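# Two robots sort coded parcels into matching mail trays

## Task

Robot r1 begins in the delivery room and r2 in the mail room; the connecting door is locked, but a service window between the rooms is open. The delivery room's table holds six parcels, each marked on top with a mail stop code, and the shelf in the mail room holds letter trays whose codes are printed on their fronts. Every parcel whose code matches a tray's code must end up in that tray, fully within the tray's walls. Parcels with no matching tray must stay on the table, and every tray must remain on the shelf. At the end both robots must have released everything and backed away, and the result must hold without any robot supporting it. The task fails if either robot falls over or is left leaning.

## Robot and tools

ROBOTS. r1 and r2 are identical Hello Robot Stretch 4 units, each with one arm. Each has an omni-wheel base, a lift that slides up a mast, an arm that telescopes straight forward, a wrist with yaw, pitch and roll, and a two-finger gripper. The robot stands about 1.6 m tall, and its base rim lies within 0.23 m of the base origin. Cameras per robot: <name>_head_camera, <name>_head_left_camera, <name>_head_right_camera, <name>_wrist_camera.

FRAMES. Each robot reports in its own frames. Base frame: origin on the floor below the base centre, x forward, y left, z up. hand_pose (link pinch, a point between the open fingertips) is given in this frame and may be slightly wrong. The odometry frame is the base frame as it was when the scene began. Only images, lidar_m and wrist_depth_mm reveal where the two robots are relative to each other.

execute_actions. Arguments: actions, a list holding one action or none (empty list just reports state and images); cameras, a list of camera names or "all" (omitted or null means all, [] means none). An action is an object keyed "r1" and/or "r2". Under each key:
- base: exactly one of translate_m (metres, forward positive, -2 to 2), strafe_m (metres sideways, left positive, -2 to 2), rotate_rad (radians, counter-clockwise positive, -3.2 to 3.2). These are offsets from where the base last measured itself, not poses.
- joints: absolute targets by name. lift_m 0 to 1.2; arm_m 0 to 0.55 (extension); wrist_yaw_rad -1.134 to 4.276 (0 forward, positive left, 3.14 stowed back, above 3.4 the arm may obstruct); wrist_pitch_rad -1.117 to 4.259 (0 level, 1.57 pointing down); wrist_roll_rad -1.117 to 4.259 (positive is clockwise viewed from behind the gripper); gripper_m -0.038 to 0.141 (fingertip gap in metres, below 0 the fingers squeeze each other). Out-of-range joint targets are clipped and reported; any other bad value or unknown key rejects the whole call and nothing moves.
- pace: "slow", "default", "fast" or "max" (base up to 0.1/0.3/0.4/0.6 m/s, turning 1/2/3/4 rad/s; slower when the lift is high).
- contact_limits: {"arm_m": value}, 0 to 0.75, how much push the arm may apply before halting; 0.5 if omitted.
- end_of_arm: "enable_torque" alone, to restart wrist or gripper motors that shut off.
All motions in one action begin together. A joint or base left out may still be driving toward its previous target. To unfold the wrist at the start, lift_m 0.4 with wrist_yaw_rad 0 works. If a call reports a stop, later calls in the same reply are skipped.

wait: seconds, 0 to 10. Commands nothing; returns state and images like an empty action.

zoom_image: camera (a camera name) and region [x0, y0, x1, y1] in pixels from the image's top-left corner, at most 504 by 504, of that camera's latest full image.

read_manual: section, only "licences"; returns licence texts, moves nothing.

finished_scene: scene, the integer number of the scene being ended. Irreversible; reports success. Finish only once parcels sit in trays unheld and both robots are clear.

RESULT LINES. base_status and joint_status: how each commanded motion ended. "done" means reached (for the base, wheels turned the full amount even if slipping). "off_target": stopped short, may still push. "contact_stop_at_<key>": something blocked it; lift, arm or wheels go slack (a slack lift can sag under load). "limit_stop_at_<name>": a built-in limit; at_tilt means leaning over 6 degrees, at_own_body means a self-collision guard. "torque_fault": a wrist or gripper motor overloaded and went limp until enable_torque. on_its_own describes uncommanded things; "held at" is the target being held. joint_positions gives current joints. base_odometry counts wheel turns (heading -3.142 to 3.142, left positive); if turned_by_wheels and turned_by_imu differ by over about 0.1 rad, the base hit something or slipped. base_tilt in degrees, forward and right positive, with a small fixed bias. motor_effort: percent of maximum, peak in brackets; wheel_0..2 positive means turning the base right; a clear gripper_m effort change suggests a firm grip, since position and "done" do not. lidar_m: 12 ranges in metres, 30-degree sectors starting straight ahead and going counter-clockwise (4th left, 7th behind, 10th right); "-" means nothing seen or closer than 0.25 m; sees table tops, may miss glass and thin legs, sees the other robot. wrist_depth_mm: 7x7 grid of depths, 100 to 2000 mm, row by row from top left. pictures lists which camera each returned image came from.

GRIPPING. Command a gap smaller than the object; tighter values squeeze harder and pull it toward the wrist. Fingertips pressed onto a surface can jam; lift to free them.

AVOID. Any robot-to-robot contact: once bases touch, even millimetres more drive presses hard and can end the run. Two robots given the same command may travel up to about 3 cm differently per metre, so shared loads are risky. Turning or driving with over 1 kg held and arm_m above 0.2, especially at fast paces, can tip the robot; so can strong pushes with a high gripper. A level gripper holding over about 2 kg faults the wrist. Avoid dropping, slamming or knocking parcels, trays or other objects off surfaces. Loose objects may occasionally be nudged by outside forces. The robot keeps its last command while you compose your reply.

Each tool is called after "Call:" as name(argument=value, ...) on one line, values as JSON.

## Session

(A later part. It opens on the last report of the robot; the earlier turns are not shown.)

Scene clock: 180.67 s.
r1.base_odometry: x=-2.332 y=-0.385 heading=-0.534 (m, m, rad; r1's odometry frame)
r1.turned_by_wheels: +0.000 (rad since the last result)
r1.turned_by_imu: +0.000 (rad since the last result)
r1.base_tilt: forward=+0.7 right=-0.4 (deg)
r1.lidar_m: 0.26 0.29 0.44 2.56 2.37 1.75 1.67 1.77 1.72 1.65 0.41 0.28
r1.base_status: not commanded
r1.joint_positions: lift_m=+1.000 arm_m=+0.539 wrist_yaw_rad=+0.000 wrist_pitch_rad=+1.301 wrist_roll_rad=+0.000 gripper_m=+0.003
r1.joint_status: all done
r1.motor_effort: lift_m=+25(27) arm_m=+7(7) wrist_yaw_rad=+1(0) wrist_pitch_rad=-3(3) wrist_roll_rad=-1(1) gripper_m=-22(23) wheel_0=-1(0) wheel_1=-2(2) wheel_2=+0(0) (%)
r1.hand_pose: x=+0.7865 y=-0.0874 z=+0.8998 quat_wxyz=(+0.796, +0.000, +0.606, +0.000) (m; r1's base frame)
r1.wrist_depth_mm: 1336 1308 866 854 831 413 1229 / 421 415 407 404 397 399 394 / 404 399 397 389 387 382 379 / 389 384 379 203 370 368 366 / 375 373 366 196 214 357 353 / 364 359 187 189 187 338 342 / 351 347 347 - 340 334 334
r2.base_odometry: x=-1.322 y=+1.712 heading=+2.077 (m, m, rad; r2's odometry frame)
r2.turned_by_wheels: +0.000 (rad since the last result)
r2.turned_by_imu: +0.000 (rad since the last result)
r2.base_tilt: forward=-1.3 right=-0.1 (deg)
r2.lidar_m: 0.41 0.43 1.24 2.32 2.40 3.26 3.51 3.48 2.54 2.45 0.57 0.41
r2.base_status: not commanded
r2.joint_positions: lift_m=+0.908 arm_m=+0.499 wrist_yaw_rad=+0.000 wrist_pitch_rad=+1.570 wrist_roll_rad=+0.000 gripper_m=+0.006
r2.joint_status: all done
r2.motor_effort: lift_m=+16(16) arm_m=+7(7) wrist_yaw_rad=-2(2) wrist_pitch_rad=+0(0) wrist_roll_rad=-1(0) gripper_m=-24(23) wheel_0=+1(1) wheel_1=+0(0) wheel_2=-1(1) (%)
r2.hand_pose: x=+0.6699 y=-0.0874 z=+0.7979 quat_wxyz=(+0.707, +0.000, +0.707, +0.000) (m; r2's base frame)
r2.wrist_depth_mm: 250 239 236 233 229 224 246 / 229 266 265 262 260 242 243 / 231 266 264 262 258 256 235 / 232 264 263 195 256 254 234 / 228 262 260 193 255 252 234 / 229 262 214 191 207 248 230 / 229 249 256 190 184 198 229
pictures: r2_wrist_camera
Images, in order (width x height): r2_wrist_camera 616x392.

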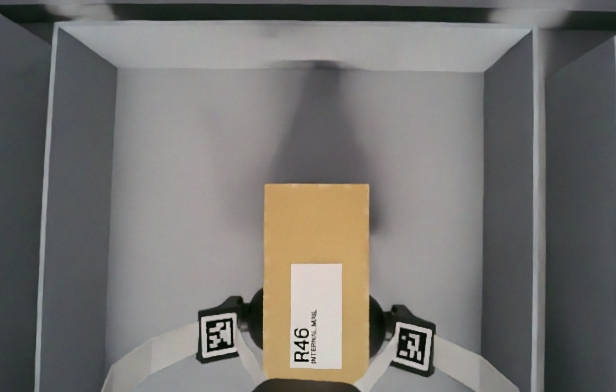

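Call:
execute_actions(actions=[{"r1": {"joints": {"arm_m": 0.02, "lift_m": 1.07, "wrist_pitch_rad": 1.57}, "pace": "fast"}, "r2": {"joints": {"lift_m": 0.905, "gripper_m": 0.08}}}], cameras=[])

Call:
execute_actions(actions=[{"r1": {"base": {"rotate_rad": 1.57}, "pace": "fast"}, "r2": {"joints": {"lift_m": 0.99}, "pace": "fast"}}], cameras=["r2_wrist_camera", "r1_head_camera", "r1_wrist_camera"])

Scene clock: 184.17 s.
r1.base_odometry: x=-2.332 y=-0.385 heading=-0.534 (m, m, rad; r1's odometry frame)
r1.turned_by_wheels: +0.000 (rad since the last result)
r1.turned_by_imu: +0.000 (rad since the last result)
r1.base_tilt: forward=+0.7 right=-0.3 (deg)
r1.lidar_m: 0.25 0.28 0.44 2.57 2.38 1.75 1.68 1.77 1.75 1.65 0.43 0.32
r1.base_status: not commanded
r1.joint_positions: lift_m=+1.070 arm_m=+0.021 wrist_yaw_rad=+0.000 wrist_pitch_rad=+1.570 wrist_roll_rad=+0.000 gripper_m=+0.003
r1.joint_status: all done
r1.motor_effort: lift_m=+25(26) arm_m=-7(9) wrist_yaw_rad=+2(1) wrist_pitch_rad=+0(6) wrist_roll_rad=-1(1) gripper_m=-24(20) wheel_0=+0(0) wheel_1=-1(2) wheel_2=+0(0) (%)
r1.hand_pose: x=+0.1923 y=-0.0874 z=+0.9593 quat_wxyz=(+0.707, +0.000, +0.707, +0.000) (m; r1's base frame)
r1.wrist_depth_mm: 421 418 418 415 410 407 404 / 427 424 421 418 413 407 407 / 430 445 1160 1160 1160 427 410 / 1182 1182 1182 203 1160 1160 1160 / 1205 1205 991 195 213 1160 1138 / 1229 1182 188 189 186 1160 1160 / 1229 1229 1205 - 1182 1182 1182
r2.base_odometry: x=-1.322 y=+1.712 heading=+2.077 (m, m, rad; r2's odometry frame)
r2.turned_by_wheels: +0.000 (rad since the last result)
r2.turned_by_imu: +0.001 (rad since the last result)
r2.base_tilt: forward=-1.3 right=-0.1 (deg)
r2.lidar_m: 0.40 0.42 1.25 2.31 2.43 3.26 3.53 3.47 2.55 2.45 0.59 0.43
r2.base_status: not commanded
r2.joint_positions: lift_m=+0.905 arm_m=+0.499 wrist_yaw_rad=+0.000 wrist_pitch_rad=+1.570 wrist_roll_rad=+0.000 gripper_m=+0.080
r2.joint_status: all done
r2.motor_effort: lift_m=+16(16) arm_m=+7(8) wrist_yaw_rad=-3(3) wrist_pitch_rad=+2(1) wrist_roll_rad=+1(2) gripper_m=-2(26) wheel_0=+1(1) wheel_1=+0(0) wheel_2=-1(1) (%)
r2.hand_pose: x=+0.6699 y=-0.0874 z=+0.7949 quat_wxyz=(+0.707, +0.000, +0.707, +0.000) (m; r2's base frame)
r2.wrist_depth_mm: 249 238 236 232 229 224 245 / 229 264 262 260 258 241 242 / 225 263 262 258 256 254 236 / 227 262 259 205 253 251 234 / 229 259 258 204 252 251 234 / 228 258 225 202 218 249 231 / 223 257 254 200 201 212 229
pictures: none
No camera images: the call's "cameras" was empty. Leave "cameras" out to get every camera's image.

Scene clock: 186.57 s.
r1.base_odometry: x=-2.332 y=-0.385 heading=+1.036 (m, m, rad; r1's odometry frame)
r1.turned_by_wheels: +1.570 (rad since the last result)
r1.turned_by_imu: +1.571 (rad since the last result)
r1.base_tilt: forward=+0.6 right=-0.4 (deg)
r1.lidar_m: 2.51 2.36 1.76 1.67 1.76 1.73 1.65 0.43 0.30 0.28 0.31 0.41
r1.base_status: done
r1.joint_positions: lift_m=+1.070 arm_m=+0.021 wrist_yaw_rad=+0.000 wrist_pitch_rad=+1.570 wrist_roll_rad=+0.000 gripper_m=+0.003
r1.joint_status: not commanded
r1.motor_effort: lift_m=+24(25) arm_m=-7(7) wrist_yaw_rad=+0(1) wrist_pitch_rad=+0(1) wrist_roll_rad=+0(1) gripper_m=-25(21) wheel_0=+0(7) wheel_1=-1(6) wheel_2=-1(6) (%)
r1.hand_pose: x=+0.1924 y=-0.0874 z=+0.9594 quat_wxyz=(+0.707, +0.000, +0.707, +0.000) (m; r1's base frame)
r1.wrist_depth_mm: 1160 1160 1160 1160 1138 1138 402 / 1182 1182 1160 1160 1138 1118 407 / 1205 1182 1182 1160 1138 1138 410 / 1205 1205 1182 204 1160 1160 410 / 1229 1205 991 196 214 1160 415 / 1205 1182 187 189 186 421 421 / 1229 1205 1205 - 1182 1182 421
r2.base_odometry: x=-1.322 y=+1.712 heading=+2.077 (m, m, rad; r2's odometry frame)
r2.turned_by_wheels: +0.000 (rad since the last result)
r2.turned_by_imu: +0.001 (rad since the last result)
r2.base_tilt: forward=-1.3 right=-0.1 (deg)
r2.lidar_m: 0.40 0.41 1.22 2.30 2.41 3.28 3.52 3.47 2.55 2.45 0.58 0.42
r2.base_status: not commanded
r2.joint_positions: lift_m=+0.990 arm_m=+0.499 wrist_yaw_rad=+0.000 wrist_pitch_rad=+1.570 wrist_roll_rad=+0.000 gripper_m=+0.080
r2.joint_status: all done
r2.motor_effort: lift_m=+19(21) arm_m=+7(7) wrist_yaw_rad=-2(2) wrist_pitch_rad=+0(2) wrist_roll_rad=+0(1) gripper_m=-2(2) wheel_0=+1(1) wheel_1=-1(0) wheel_2=-1(1) (%)
r2.hand_pose: x=+0.6699 y=-0.0874 z=+0.8796 quat_wxyz=(+0.707, +0.000, +0.707, +0.000) (m; r2's base frame)
r2.wrist_depth_mm: 309 306 301 297 293 283 281 / 351 334 343 336 329 324 315 / 353 325 347 343 340 309 334 / 349 332 343 290 338 307 334 / 347 330 342 287 336 306 330 / 345 320 226 286 332 303 329 / 343 300 336 283 330 290 327
pictures: r1_head_camera, r1_wrist_camera, r2_wrist_camera
Images, in order (width x height): r1_head_camera 420x560, r1_wrist_camera 616x392, r2_wrist_camera 616x392.

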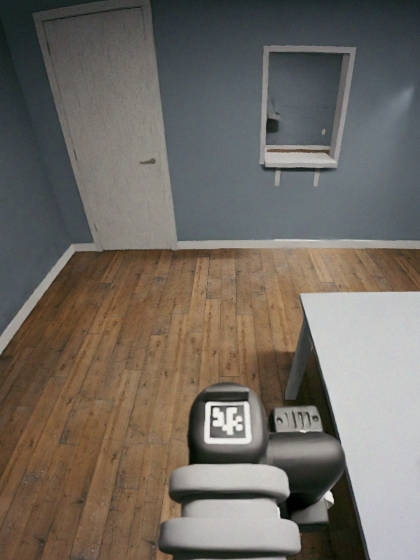

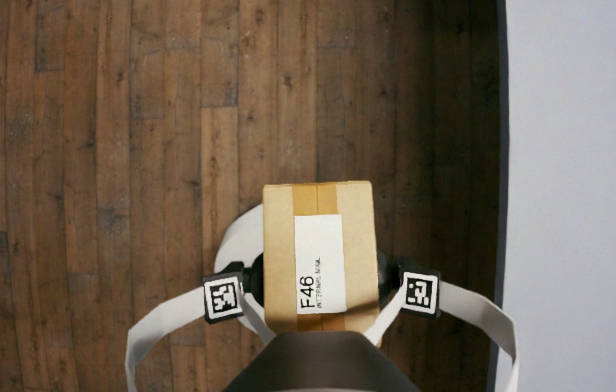

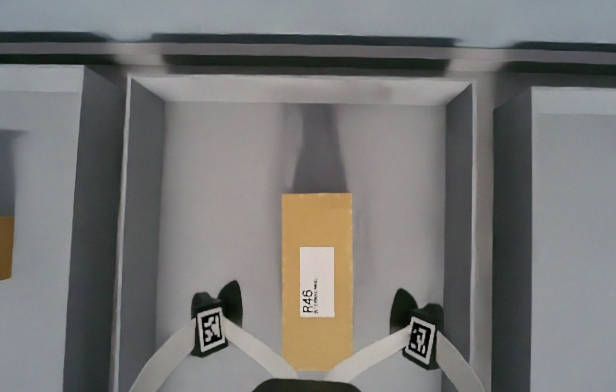

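Call:
execute_actions(actions=[{"r1": {"base": {"translate_m": 2.0}, "pace": "fast"}, "r2": {"base": {"translate_m": -2.0}, "joints": {"arm_m": 0.02, "gripper_m": 0.09}, "pace": "fast"}}], cameras=["r1_head_camera", "r2_head_camera"])

Scene clock: 195.30 s.
r1.base_odometry: x=-1.313 y=+1.336 heading=+1.036 (m, m, rad; r1's odometry frame)
r1.turned_by_wheels: +0.000 (rad since the last result)
r1.turned_by_imu: +0.003 (rad since the last result)
r1.base_tilt: forward=+0.6 right=-0.3 (deg)
r1.lidar_m: 0.62 0.68 0.85 1.62 1.72 2.41 1.31 1.04 1.41 2.32 0.72 0.63
r1.base_status: done
r1.joint_positions: lift_m=+1.070 arm_m=+0.021 wrist_yaw_rad=+0.000 wrist_pitch_rad=+1.570 wrist_roll_rad=+0.000 gripper_m=+0.003
r1.joint_status: not commanded
r1.motor_effort: lift_m=+24(24) arm_m=-7(7) wrist_yaw_rad=+1(1) wrist_pitch_rad=+0(0) wrist_roll_rad=+0(1) gripper_m=-23(22) wheel_0=-2(6) wheel_1=-1(5) wheel_2=+1(10) (%)
r1.hand_pose: x=+0.1924 y=-0.0874 z=+0.9594 quat_wxyz=(+0.707, +0.000, +0.707, +0.000) (m; r1's base frame)
r1.wrist_depth_mm: 904 904 991 976 960 946 931 / 1160 1182 1182 1160 1138 1138 1118 / 1182 1205 1182 1160 1138 1182 1138 / 1205 1205 1160 203 1182 1138 1138 / 1205 1182 1008 196 214 1160 1160 / 1229 1229 187 189 187 1160 1182 / 1229 1229 1229 - 1182 1182 1160
r2.base_odometry: x=-0.352 y=-0.037 heading=+2.077 (m, m, rad; r2's odometry frame)
r2.turned_by_wheels: +0.000 (rad since the last result)
r2.turned_by_imu: +0.004 (rad since the last result)
r2.base_tilt: forward=-1.2 right=+0.0 (deg)
r2.lidar_m: 2.38 2.97 2.41 2.26 2.07 1.52 1.37 1.52 2.07 2.45 2.54 2.98
r2.base_status: done
r2.joint_positions: lift_m=+0.990 arm_m=+0.021 wrist_yaw_rad=+0.000 wrist_pitch_rad=+1.570 wrist_roll_rad=+0.000 gripper_m=+0.090
r2.joint_status: all done
r2.motor_effort: lift_m=+19(20) arm_m=-7(9) wrist_yaw_rad=-2(2) wrist_pitch_rad=+0(0) wrist_roll_rad=+3(0) gripper_m=+0(2) wheel_0=-3(7) wheel_1=-1(7) wheel_2=+1(13) (%)
r2.hand_pose: x=+0.1923 y=-0.0874 z=+0.8796 quat_wxyz=(+0.707, +0.000, +0.707, +0.000) (m; r2's base frame)
r2.wrist_depth_mm: 1160 1138 1118 1118 1118 1078 1078 / 1138 1118 1118 1118 1078 1078 1098 / 1138 1118 1098 1118 1098 1078 1060 / 1118 1118 1118 1078 1078 1098 1060 / 1098 1138 1098 878 1078 1078 1078 / 1098 1118 223 866 1078 1078 1042 / 1098 1078 866 831 1025 1060 1042
pictures: r1_head_camera, r2_head_camera
Images, in order (width x height): r1_head_camera 420x560, r2_head_camera 420x560.

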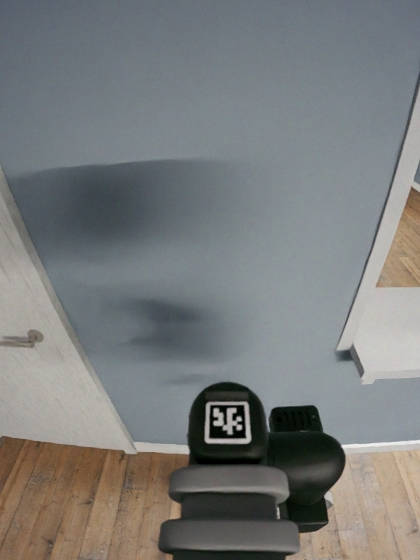

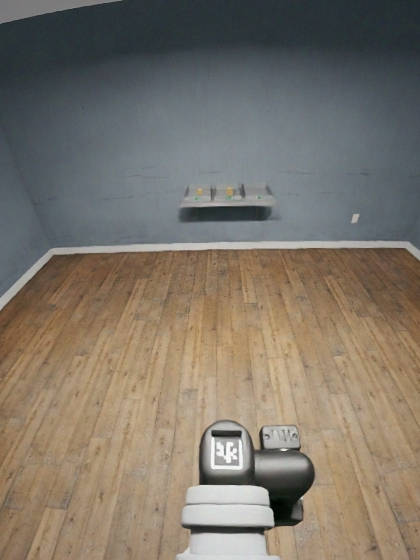

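Call:
execute_actions(actions=[{"r1": {"base": {"strafe_m": -0.57}, "pace": "fast"}, "r2": {"base": {"translate_m": -0.889}, "pace": "fast"}}], cameras=["r1_head_camera", "r2_head_camera"])

Scene clock: 200.10 s.
r1.base_odometry: x=-0.823 y=+1.046 heading=+1.036 (m, m, rad; r1's odometry frame)
r1.turned_by_wheels: +0.000 (rad since the last result)
r1.turned_by_imu: -0.001 (rad since the last result)
r1.base_tilt: forward=+0.6 right=-0.4 (deg)
r1.lidar_m: 0.48 0.54 0.90 2.20 2.28 3.23 0.98 1.04 2.57 2.29 0.87 0.53
r1.base_status: done
r1.joint_positions: lift_m=+1.070 arm_m=+0.021 wrist_yaw_rad=+0.000 wrist_pitch_rad=+1.570 wrist_roll_rad=+0.000 gripper_m=+0.003
r1.joint_status: not commanded
r1.motor_effort: lift_m=+24(24) arm_m=-7(7) wrist_yaw_rad=+0(1) wrist_pitch_rad=+1(0) wrist_roll_rad=+0(0) gripper_m=-23(25) wheel_0=-1(9) wheel_1=-1(8) wheel_2=+0(1) (%)
r1.hand_pose: x=+0.1924 y=-0.0874 z=+0.9594 quat_wxyz=(+0.707, +0.000, +0.707, +0.000) (m; r1's base frame)
r1.wrist_depth_mm: 931 946 931 946 931 917 904 / 1182 1205 1160 1160 1160 1138 1138 / 1205 1182 1182 1160 1160 1160 1138 / 1205 1205 1182 203 1160 1138 1160 / 1205 1229 1008 196 214 1182 1160 / 1229 1205 187 189 186 1160 1160 / 1255 1229 1229 - 1182 1160 1182
r2.base_odometry: x=+0.079 y=-0.814 heading=+2.077 (m, m, rad; r2's odometry frame)
r2.turned_by_wheels: +0.000 (rad since the last result)
r2.turned_by_imu: +0.002 (rad since the last result)
r2.base_tilt: forward=-1.2 right=+0.0 (deg)
r2.lidar_m: 3.28 3.28 2.39 2.25 0.83 0.49 0.46 0.50 0.84 2.24 2.56 3.49
r2.base_status: done
r2.joint_positions: lift_m=+0.990 arm_m=+0.021 wrist_yaw_rad=+0.000 wrist_pitch_rad=+1.570 wrist_roll_rad=+0.000 gripper_m=+0.090
r2.joint_status: not commanded
r2.motor_effort: lift_m=+19(19) arm_m=-7(7) wrist_yaw_rad=-1(1) wrist_pitch_rad=+0(0) wrist_roll_rad=+0(2) gripper_m=+0(3) wheel_0=-3(10) wheel_1=-1(6) wheel_2=-1(11) (%)
r2.hand_pose: x=+0.1923 y=-0.0874 z=+0.8796 quat_wxyz=(+0.707, +0.000, +0.707, +0.000) (m; r2's base frame)
r2.wrist_depth_mm: 1138 1160 1118 1098 1098 1098 1078 / 1160 1138 1118 1098 1098 1118 1098 / 1138 1118 1098 1078 1098 1098 1098 / 1138 1118 1118 1098 1078 1078 1060 / 1118 1098 1098 878 1078 1078 1060 / 1118 1118 222 866 1078 1078 1042 / 1118 1078 878 820 1060 1060 1042
pictures: r1_head_camera, r2_head_camera
Images, in order (width x height): r1_head_camera 420x560, r2_head_camera 420x560.

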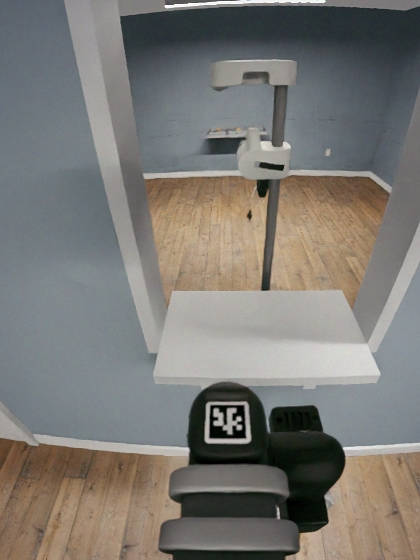

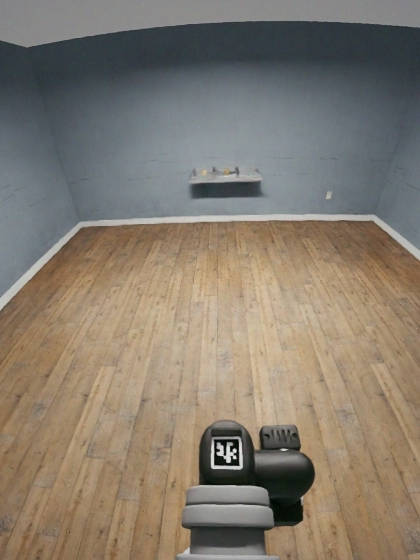

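Call:
execute_actions(actions=[{"r1": {"joints": {"arm_m": 0.51}, "pace": "fast"}, "r2": {"base": {"rotate_rad": -3.034}, "joints": {"lift_m": 1.11}, "pace": "fast"}}], cameras=["r1_wrist_camera", "r2_head_camera"])

Scene clock: 203.60 s.
r1.base_odometry: x=-0.823 y=+1.046 heading=+1.036 (m, m, rad; r1's odometry frame)
r1.turned_by_wheels: +0.000 (rad since the last result)
r1.turned_by_imu: +0.000 (rad since the last result)
r1.base_tilt: forward=+0.7 right=-0.3 (deg)
r1.lidar_m: 0.49 0.53 0.89 2.21 2.30 3.26 0.97 1.03 2.59 2.27 0.88 0.54
r1.base_status: not commanded
r1.joint_positions: lift_m=+1.070 arm_m=+0.509 wrist_yaw_rad=+0.000 wrist_pitch_rad=+1.570 wrist_roll_rad=+0.000 gripper_m=+0.003
r1.joint_status: all done
r1.motor_effort: lift_m=+24(24) arm_m=+8(9) wrist_yaw_rad=+0(0) wrist_pitch_rad=+1(0) wrist_roll_rad=+0(0) gripper_m=-20(18) wheel_0=-1(1) wheel_1=-1(1) wheel_2=-1(0) (%)
r1.hand_pose: x=+0.6798 y=-0.0874 z=+0.9594 quat_wxyz=(+0.707, +0.000, +0.707, +0.000) (m; r1's base frame)
r1.wrist_depth_mm: 283 282 279 277 274 272 270 / 286 283 282 279 277 274 272 / 289 286 283 281 278 277 274 / 290 289 286 203 281 278 277 / 293 291 287 195 214 281 279 / 297 293 188 189 186 282 282 / 300 294 293 - 287 286 285
r2.base_odometry: x=+0.079 y=-0.814 heading=-0.957 (m, m, rad; r2's odometry frame)
r2.turned_by_wheels: -3.034 (rad since the last result)
r2.turned_by_imu: -3.089 (rad since the last result)
r2.base_tilt: forward=-1.2 right=+0.0 (deg)
r2.lidar_m: 0.45 0.50 0.93 2.45 2.63 3.80 3.79 2.97 2.31 1.54 0.73 0.47
r2.base_status: done
r2.joint_positions: lift_m=+1.110 arm_m=+0.021 wrist_yaw_rad=+0.000 wrist_pitch_rad=+1.570 wrist_roll_rad=+0.000 gripper_m=+0.090
r2.joint_status: all done
r2.motor_effort: lift_m=+20(22) arm_m=-7(7) wrist_yaw_rad=-1(1) wrist_pitch_rad=+1(0) wrist_roll_rad=+1(1) gripper_m=-1(3) wheel_0=+2(7) wheel_1=+2(7) wheel_2=+1(8) (%)
r2.hand_pose: x=+0.1923 y=-0.0874 z=+0.9996 quat_wxyz=(+0.707, +0.000, +0.707, +0.000) (m; r2's base frame)
r2.wrist_depth_mm: 854 798 750 699 647 603 564 / 1255 1205 1138 991 891 820 768 / 1229 1229 1205 1229 1205 1182 1118 / 1255 1255 1205 1205 1229 1205 1182 / 1229 1205 1205 991 1182 1182 1182 / 1255 1205 222 991 1182 1160 1182 / 1255 1229 1182 842 1205 1182 1160
pictures: r1_wrist_camera, r2_head_camera
Images, in order (width x height): r1_wrist_camera 616x392, r2_head_camera 420x560.

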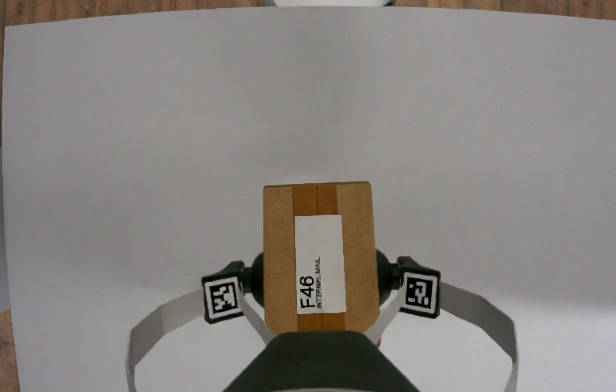

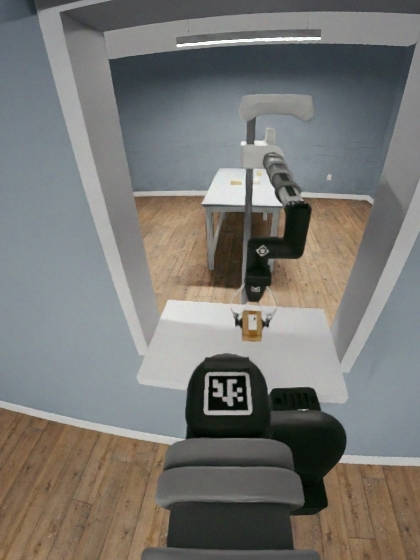

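Call:
execute_actions(actions=[{"r1": {"joints": {"lift_m": 1.045}}}], cameras=[])

Call:
execute_actions(actions=[{"r1": {"joints": {"gripper_m": 0.09, "lift_m": 1.043}}}], cameras=[])

Call:
execute_actions(actions=[{"r1": {"joints": {"lift_m": 1.12}, "pace": "fast"}}], cameras=["r1_wrist_camera", "r2_head_camera"])

Scene clock: 204.77 s.
r1.base_odometry: x=-0.823 y=+1.046 heading=+1.036 (m, m, rad; r1's odometry frame)
r1.turned_by_wheels: +0.000 (rad since the last result)
r1.turned_by_imu: +0.000 (rad since the last result)
r1.base_tilt: forward=+0.6 right=-0.3 (deg)
r1.lidar_m: 0.50 0.56 0.93 2.19 2.32 3.25 0.98 1.05 2.59 2.28 0.85 0.52
r1.base_status: not commanded
r1.joint_positions: lift_m=+1.045 arm_m=+0.509 wrist_yaw_rad=+0.000 wrist_pitch_rad=+1.570 wrist_roll_rad=+0.000 gripper_m=+0.003
r1.joint_status: all done
r1.motor_effort: lift_m=+16(23) arm_m=+7(7) wrist_yaw_rad=+0(0) wrist_pitch_rad=+0(2) wrist_roll_rad=+0(0) gripper_m=-21(22) wheel_0=-2(1) wheel_1=-1(1) wheel_2=+0(0) (%)
r1.hand_pose: x=+0.6798 y=-0.0874 z=+0.9351 quat_wxyz=(+0.707, +0.000, +0.707, +0.000) (m; r1's base frame)
r1.wrist_depth_mm: 258 257 256 253 252 249 - / 262 259 257 254 254 252 249 / 264 262 259 257 255 252 252 / 267 264 262 204 256 255 253 / 268 266 263 196 214 256 255 / 271 268 187 189 187 257 258 / 272 270 268 - 264 262 -
r2.base_odometry: x=+0.079 y=-0.814 heading=-0.957 (m, m, rad; r2's odometry frame)
r2.turned_by_wheels: +0.000 (rad since the last result)
r2.turned_by_imu: +0.000 (rad since the last result)
r2.base_tilt: forward=-1.3 right=-0.1 (deg)
r2.lidar_m: 0.45 0.51 0.94 2.45 2.64 3.79 3.78 2.99 2.33 1.57 0.73 0.46
r2.base_status: not commanded
r2.joint_positions: lift_m=+1.110 arm_m=+0.021 wrist_yaw_rad=+0.000 wrist_pitch_rad=+1.570 wrist_roll_rad=+0.000 gripper_m=+0.090
r2.joint_status: not commanded
r2.motor_effort: lift_m=+20(20) arm_m=-7(7) wrist_yaw_rad=-2(1) wrist_pitch_rad=+0(1) wrist_roll_rad=-1(1) gripper_m=-1(1) wheel_0=+3(3) wheel_1=+1(2) wheel_2=+1(1) (%)
r2.hand_pose: x=+0.1923 y=-0.0874 z=+0.9996 quat_wxyz=(+0.707, +0.000, +0.707, +0.000) (m; r2's base frame)
r2.wrist_depth_mm: 866 798 750 699 640 597 559 / 1255 1205 1098 991 904 831 759 / 1255 1255 1229 1205 1182 1182 1118 / 1255 1229 1229 1205 1205 1205 1205 / 1255 1255 1182 976 1205 1138 1182 / 1205 1229 223 1008 1160 1182 1182 / 1205 1229 1205 831 1182 1182 1182
pictures: none
No camera images: the call's "cameras" was empty. Leave "cameras" out to get every camera's image.

Scene clock: 206.43 s.
r1.base_odometry: x=-0.823 y=+1.046 heading=+1.036 (m, m, rad; r1's odometry frame)
r1.turned_by_wheels: +0.000 (rad since the last result)
r1.turned_by_imu: +0.000 (rad since the last result)
r1.base_tilt: forward=+0.6 right=-0.3 (deg)
r1.lidar_m: 0.50 0.54 0.93 2.20 2.31 3.23 0.97 1.01 2.60 2.27 0.86 0.54
r1.base_status: not commanded
r1.joint_positions: lift_m=+1.043 arm_m=+0.509 wrist_yaw_rad=+0.000 wrist_pitch_rad=+1.571 wrist_roll_rad=+0.000 gripper_m=+0.090
r1.joint_status: all done
r1.motor_effort: lift_m=+15(15) arm_m=+7(8) wrist_yaw_rad=+1(2) wrist_pitch_rad=-1(4) wrist_roll_rad=+0(0) gripper_m=-2(22) wheel_0=-1(2) wheel_1=-1(1) wheel_2=+0(0) (%)
r1.hand_pose: x=+0.6796 y=-0.0874 z=+0.9331 quat_wxyz=(+0.707, +0.000, +0.707, +0.000) (m; r1's base frame)
r1.wrist_depth_mm: 258 255 253 252 249 247 - / 260 257 255 253 251 249 247 / 262 259 257 255 254 252 250 / 264 262 259 208 255 253 251 / 266 264 262 208 227 255 253 / 270 266 262 211 211 256 255 / 271 268 266 - 260 259 -
r2.base_odometry: x=+0.079 y=-0.814 heading=-0.957 (m, m, rad; r2's odometry frame)
r2.turned_by_wheels: +0.000 (rad since the last result)
r2.turned_by_imu: +0.000 (rad since the last result)
r2.base_tilt: forward=-1.2 right=+0.0 (deg)
r2.lidar_m: 0.45 0.50 0.92 2.44 2.63 3.81 3.78 2.99 2.33 1.54 0.74 0.47
r2.base_status: not commanded
r2.joint_positions: lift_m=+1.110 arm_m=+0.021 wrist_yaw_rad=+0.000 wrist_pitch_rad=+1.570 wrist_roll_rad=+0.000 gripper_m=+0.090
r2.joint_status: not commanded
r2.motor_effort: lift_m=+20(20) arm_m=-7(7) wrist_yaw_rad=-2(1) wrist_pitch_rad=+0(2) wrist_roll_rad=+1(2) gripper_m=+0(0) wheel_0=+2(2) wheel_1=+1(1) wheel_2=+1(1) (%)
r2.hand_pose: x=+0.1923 y=-0.0874 z=+0.9996 quat_wxyz=(+0.707, +0.000, +0.707, +0.000) (m; r2's base frame)
r2.wrist_depth_mm: 866 798 741 691 640 603 564 / 1281 1229 1118 991 891 820 750 / 1229 1255 1229 1182 1229 1182 1118 / 1255 1255 1229 1229 1229 1205 1205 / 1229 1229 1229 1008 1182 1160 1182 / 1229 1205 222 991 1182 1160 1182 / 1255 1205 1205 842 1182 1205 1160
pictures: none
No camera images: the call's "cameras" was empty. Leave "cameras" out to get every camera's image.

Scene clock: 207.50 s.
r1.base_odometry: x=-0.823 y=+1.046 heading=+1.036 (m, m, rad; r1's odometry frame)
r1.turned_by_wheels: +0.000 (rad since the last result)
r1.turned_by_imu: +0.000 (rad since the last result)
r1.base_tilt: forward=+0.7 right=-0.3 (deg)
r1.lidar_m: 0.50 0.55 0.90 2.21 2.32 3.21 0.97 1.05 2.59 2.30 0.87 0.52
r1.base_status: not commanded
r1.joint_positions: lift_m=+1.120 arm_m=+0.509 wrist_yaw_rad=+0.000 wrist_pitch_rad=+1.570 wrist_roll_rad=+0.000 gripper_m=+0.090
r1.joint_status: all done
r1.motor_effort: lift_m=+25(26) arm_m=+8(8) wrist_yaw_rad=+1(1) wrist_pitch_rad=+0(1) wrist_roll_rad=+0(1) gripper_m=-1(2) wheel_0=-2(1) wheel_1=-1(1) wheel_2=+0(0) (%)
r1.hand_pose: x=+0.6797 y=-0.0874 z=+1.0094 quat_wxyz=(+0.707, +0.000, +0.707, +0.000) (m; r1's base frame)
r1.wrist_depth_mm: 1205 1205 768 654 661 322 1160 / 336 334 332 329 325 322 320 / 340 336 332 330 329 324 324 / 343 338 336 285 332 327 325 / 345 342 338 286 332 329 330 / 347 343 338 338 336 332 330 / 349 347 343 - 338 336 332
r2.base_odometry: x=+0.079 y=-0.814 heading=-0.957 (m, m, rad; r2's odometry frame)
r2.turned_by_wheels: +0.000 (rad since the last result)
r2.turned_by_imu: +0.000 (rad since the last result)
r2.base_tilt: forward=-1.2 right=+0.0 (deg)
r2.lidar_m: 0.45 0.52 0.93 2.45 2.66 3.80 3.76 2.98 2.31 1.52 0.73 0.46
r2.base_status: not commanded
r2.joint_positions: lift_m=+1.110 arm_m=+0.021 wrist_yaw_rad=+0.000 wrist_pitch_rad=+1.570 wrist_roll_rad=+0.000 gripper_m=+0.090
r2.joint_status: not commanded
r2.motor_effort: lift_m=+20(20) arm_m=-7(7) wrist_yaw_rad=-2(2) wrist_pitch_rad=+1(1) wrist_roll_rad=-2(1) gripper_m=-1(0) wheel_0=+2(2) wheel_1=+1(2) wheel_2=+1(1) (%)
r2.hand_pose: x=+0.1923 y=-0.0874 z=+0.9996 quat_wxyz=(+0.707, +0.000, +0.707, +0.000) (m; r2's base frame)
r2.wrist_depth_mm: 866 788 750 683 647 597 569 / 1229 1182 1098 991 904 820 759 / 1255 1229 1255 1205 1229 1205 1078 / 1229 1205 1229 1229 1205 1205 1160 / 1229 1229 1229 991 1182 1205 1160 / 1255 1229 223 991 1182 1182 1182 / 1229 1229 1205 854 1182 1182 1160
pictures: r1_wrist_camera, r2_head_camera
Images, in order (width x height): r1_wrist_camera 616x392, r2_head_camera 420x560.

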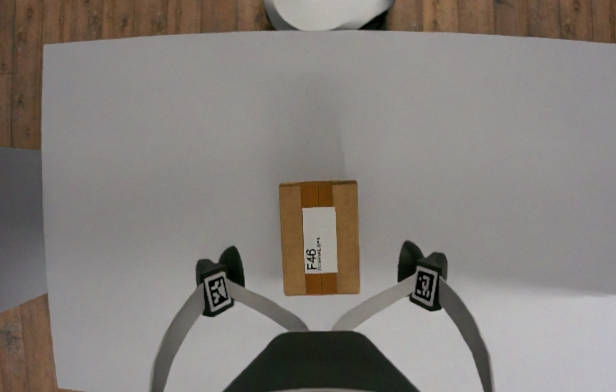

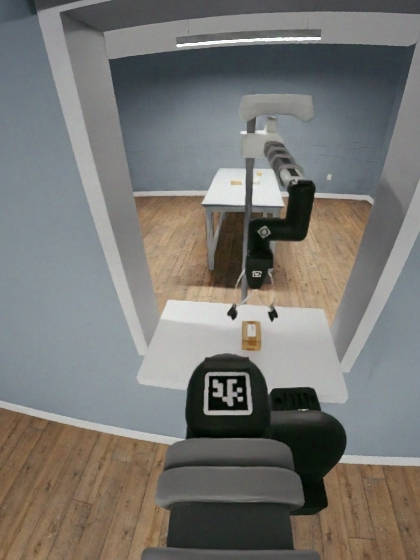

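Call:
execute_actions(actions=[{"r1": {"base": {"translate_m": -0.35}, "joints": {"arm_m": 0.02}, "pace": "fast"}, "r2": {"joints": {"arm_m": 0.48}}}], cameras=["r2_wrist_camera", "r2_head_camera"])

Scene clock: 210.70 s.
r1.base_odometry: x=-1.001 y=+0.745 heading=+1.036 (m, m, rad; r1's odometry frame)
r1.turned_by_wheels: +0.000 (rad since the last result)
r1.turned_by_imu: +0.000 (rad since the last result)
r1.base_tilt: forward=+0.6 right=-0.4 (deg)
r1.lidar_m: 0.84 1.04 1.41 2.22 2.31 0.64 0.61 0.65 2.60 2.49 1.36 0.88
r1.base_status: done
r1.joint_positions: lift_m=+1.120 arm_m=+0.021 wrist_yaw_rad=+0.000 wrist_pitch_rad=+1.570 wrist_roll_rad=+0.000 gripper_m=+0.090
r1.joint_status: all done
r1.motor_effort: lift_m=+24(25) arm_m=-7(8) wrist_yaw_rad=+1(0) wrist_pitch_rad=-2(0) wrist_roll_rad=+0(0) gripper_m=+0(0) wheel_0=+1(4) wheel_1=+2(3) wheel_2=+0(10) (%)
r1.hand_pose: x=+0.1923 y=-0.0874 z=+1.0094 quat_wxyz=(+0.707, +0.000, +0.707, +0.000) (m; r1's base frame)
r1.wrist_depth_mm: 1229 1205 1205 1205 1182 1182 1160 / 1229 1229 1205 1182 1182 1182 1182 / 1229 1255 1229 1229 1205 1205 1182 / 1255 1205 1229 1205 1205 1182 1182 / 1255 1281 1008 1025 1205 1205 1182 / 1255 1255 1025 1025 1229 1205 1205 / 1308 1255 1255 - 1255 1229 1229
r2.base_odometry: x=+0.079 y=-0.814 heading=-0.957 (m, m, rad; r2's odometry frame)
r2.turned_by_wheels: +0.000 (rad since the last result)
r2.turned_by_imu: +0.001 (rad since the last result)
r2.base_tilt: forward=-1.2 right=-0.1 (deg)
r2.lidar_m: 0.46 0.50 0.93 2.44 2.65 3.81 3.77 2.98 2.31 1.55 0.76 0.46
r2.base_status: not commanded
r2.joint_positions: lift_m=+1.110 arm_m=+0.479 wrist_yaw_rad=+0.000 wrist_pitch_rad=+1.570 wrist_roll_rad=+0.000 gripper_m=+0.090
r2.joint_status: all done
r2.motor_effort: lift_m=+20(20) arm_m=+8(7) wrist_yaw_rad=-2(3) wrist_pitch_rad=+3(1) wrist_roll_rad=+2(2) gripper_m=-3(1) wheel_0=+2(2) wheel_1=+1(1) wheel_2=+1(1) (%)
r2.hand_pose: x=+0.6499 y=-0.0874 z=+0.9996 quat_wxyz=(+0.707, +0.000, +0.707, +0.000) (m; r2's base frame)
r2.wrist_depth_mm: 1281 1229 1255 1229 1205 1205 1205 / 338 336 332 329 1205 1205 1205 / 338 334 332 327 324 322 319 / 336 330 330 327 324 322 317 / 332 330 327 278 319 315 315 / 330 327 222 271 319 315 314 / 329 325 324 270 317 315 312
pictures: r2_head_camera, r2_wrist_camera
Images, in order (width x height): r2_head_camera 420x560, r2_wrist_camera 616x392.

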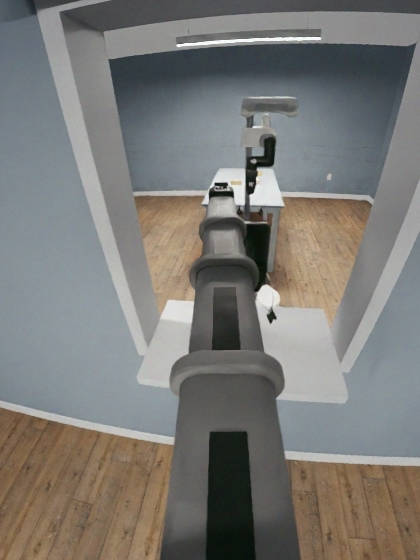

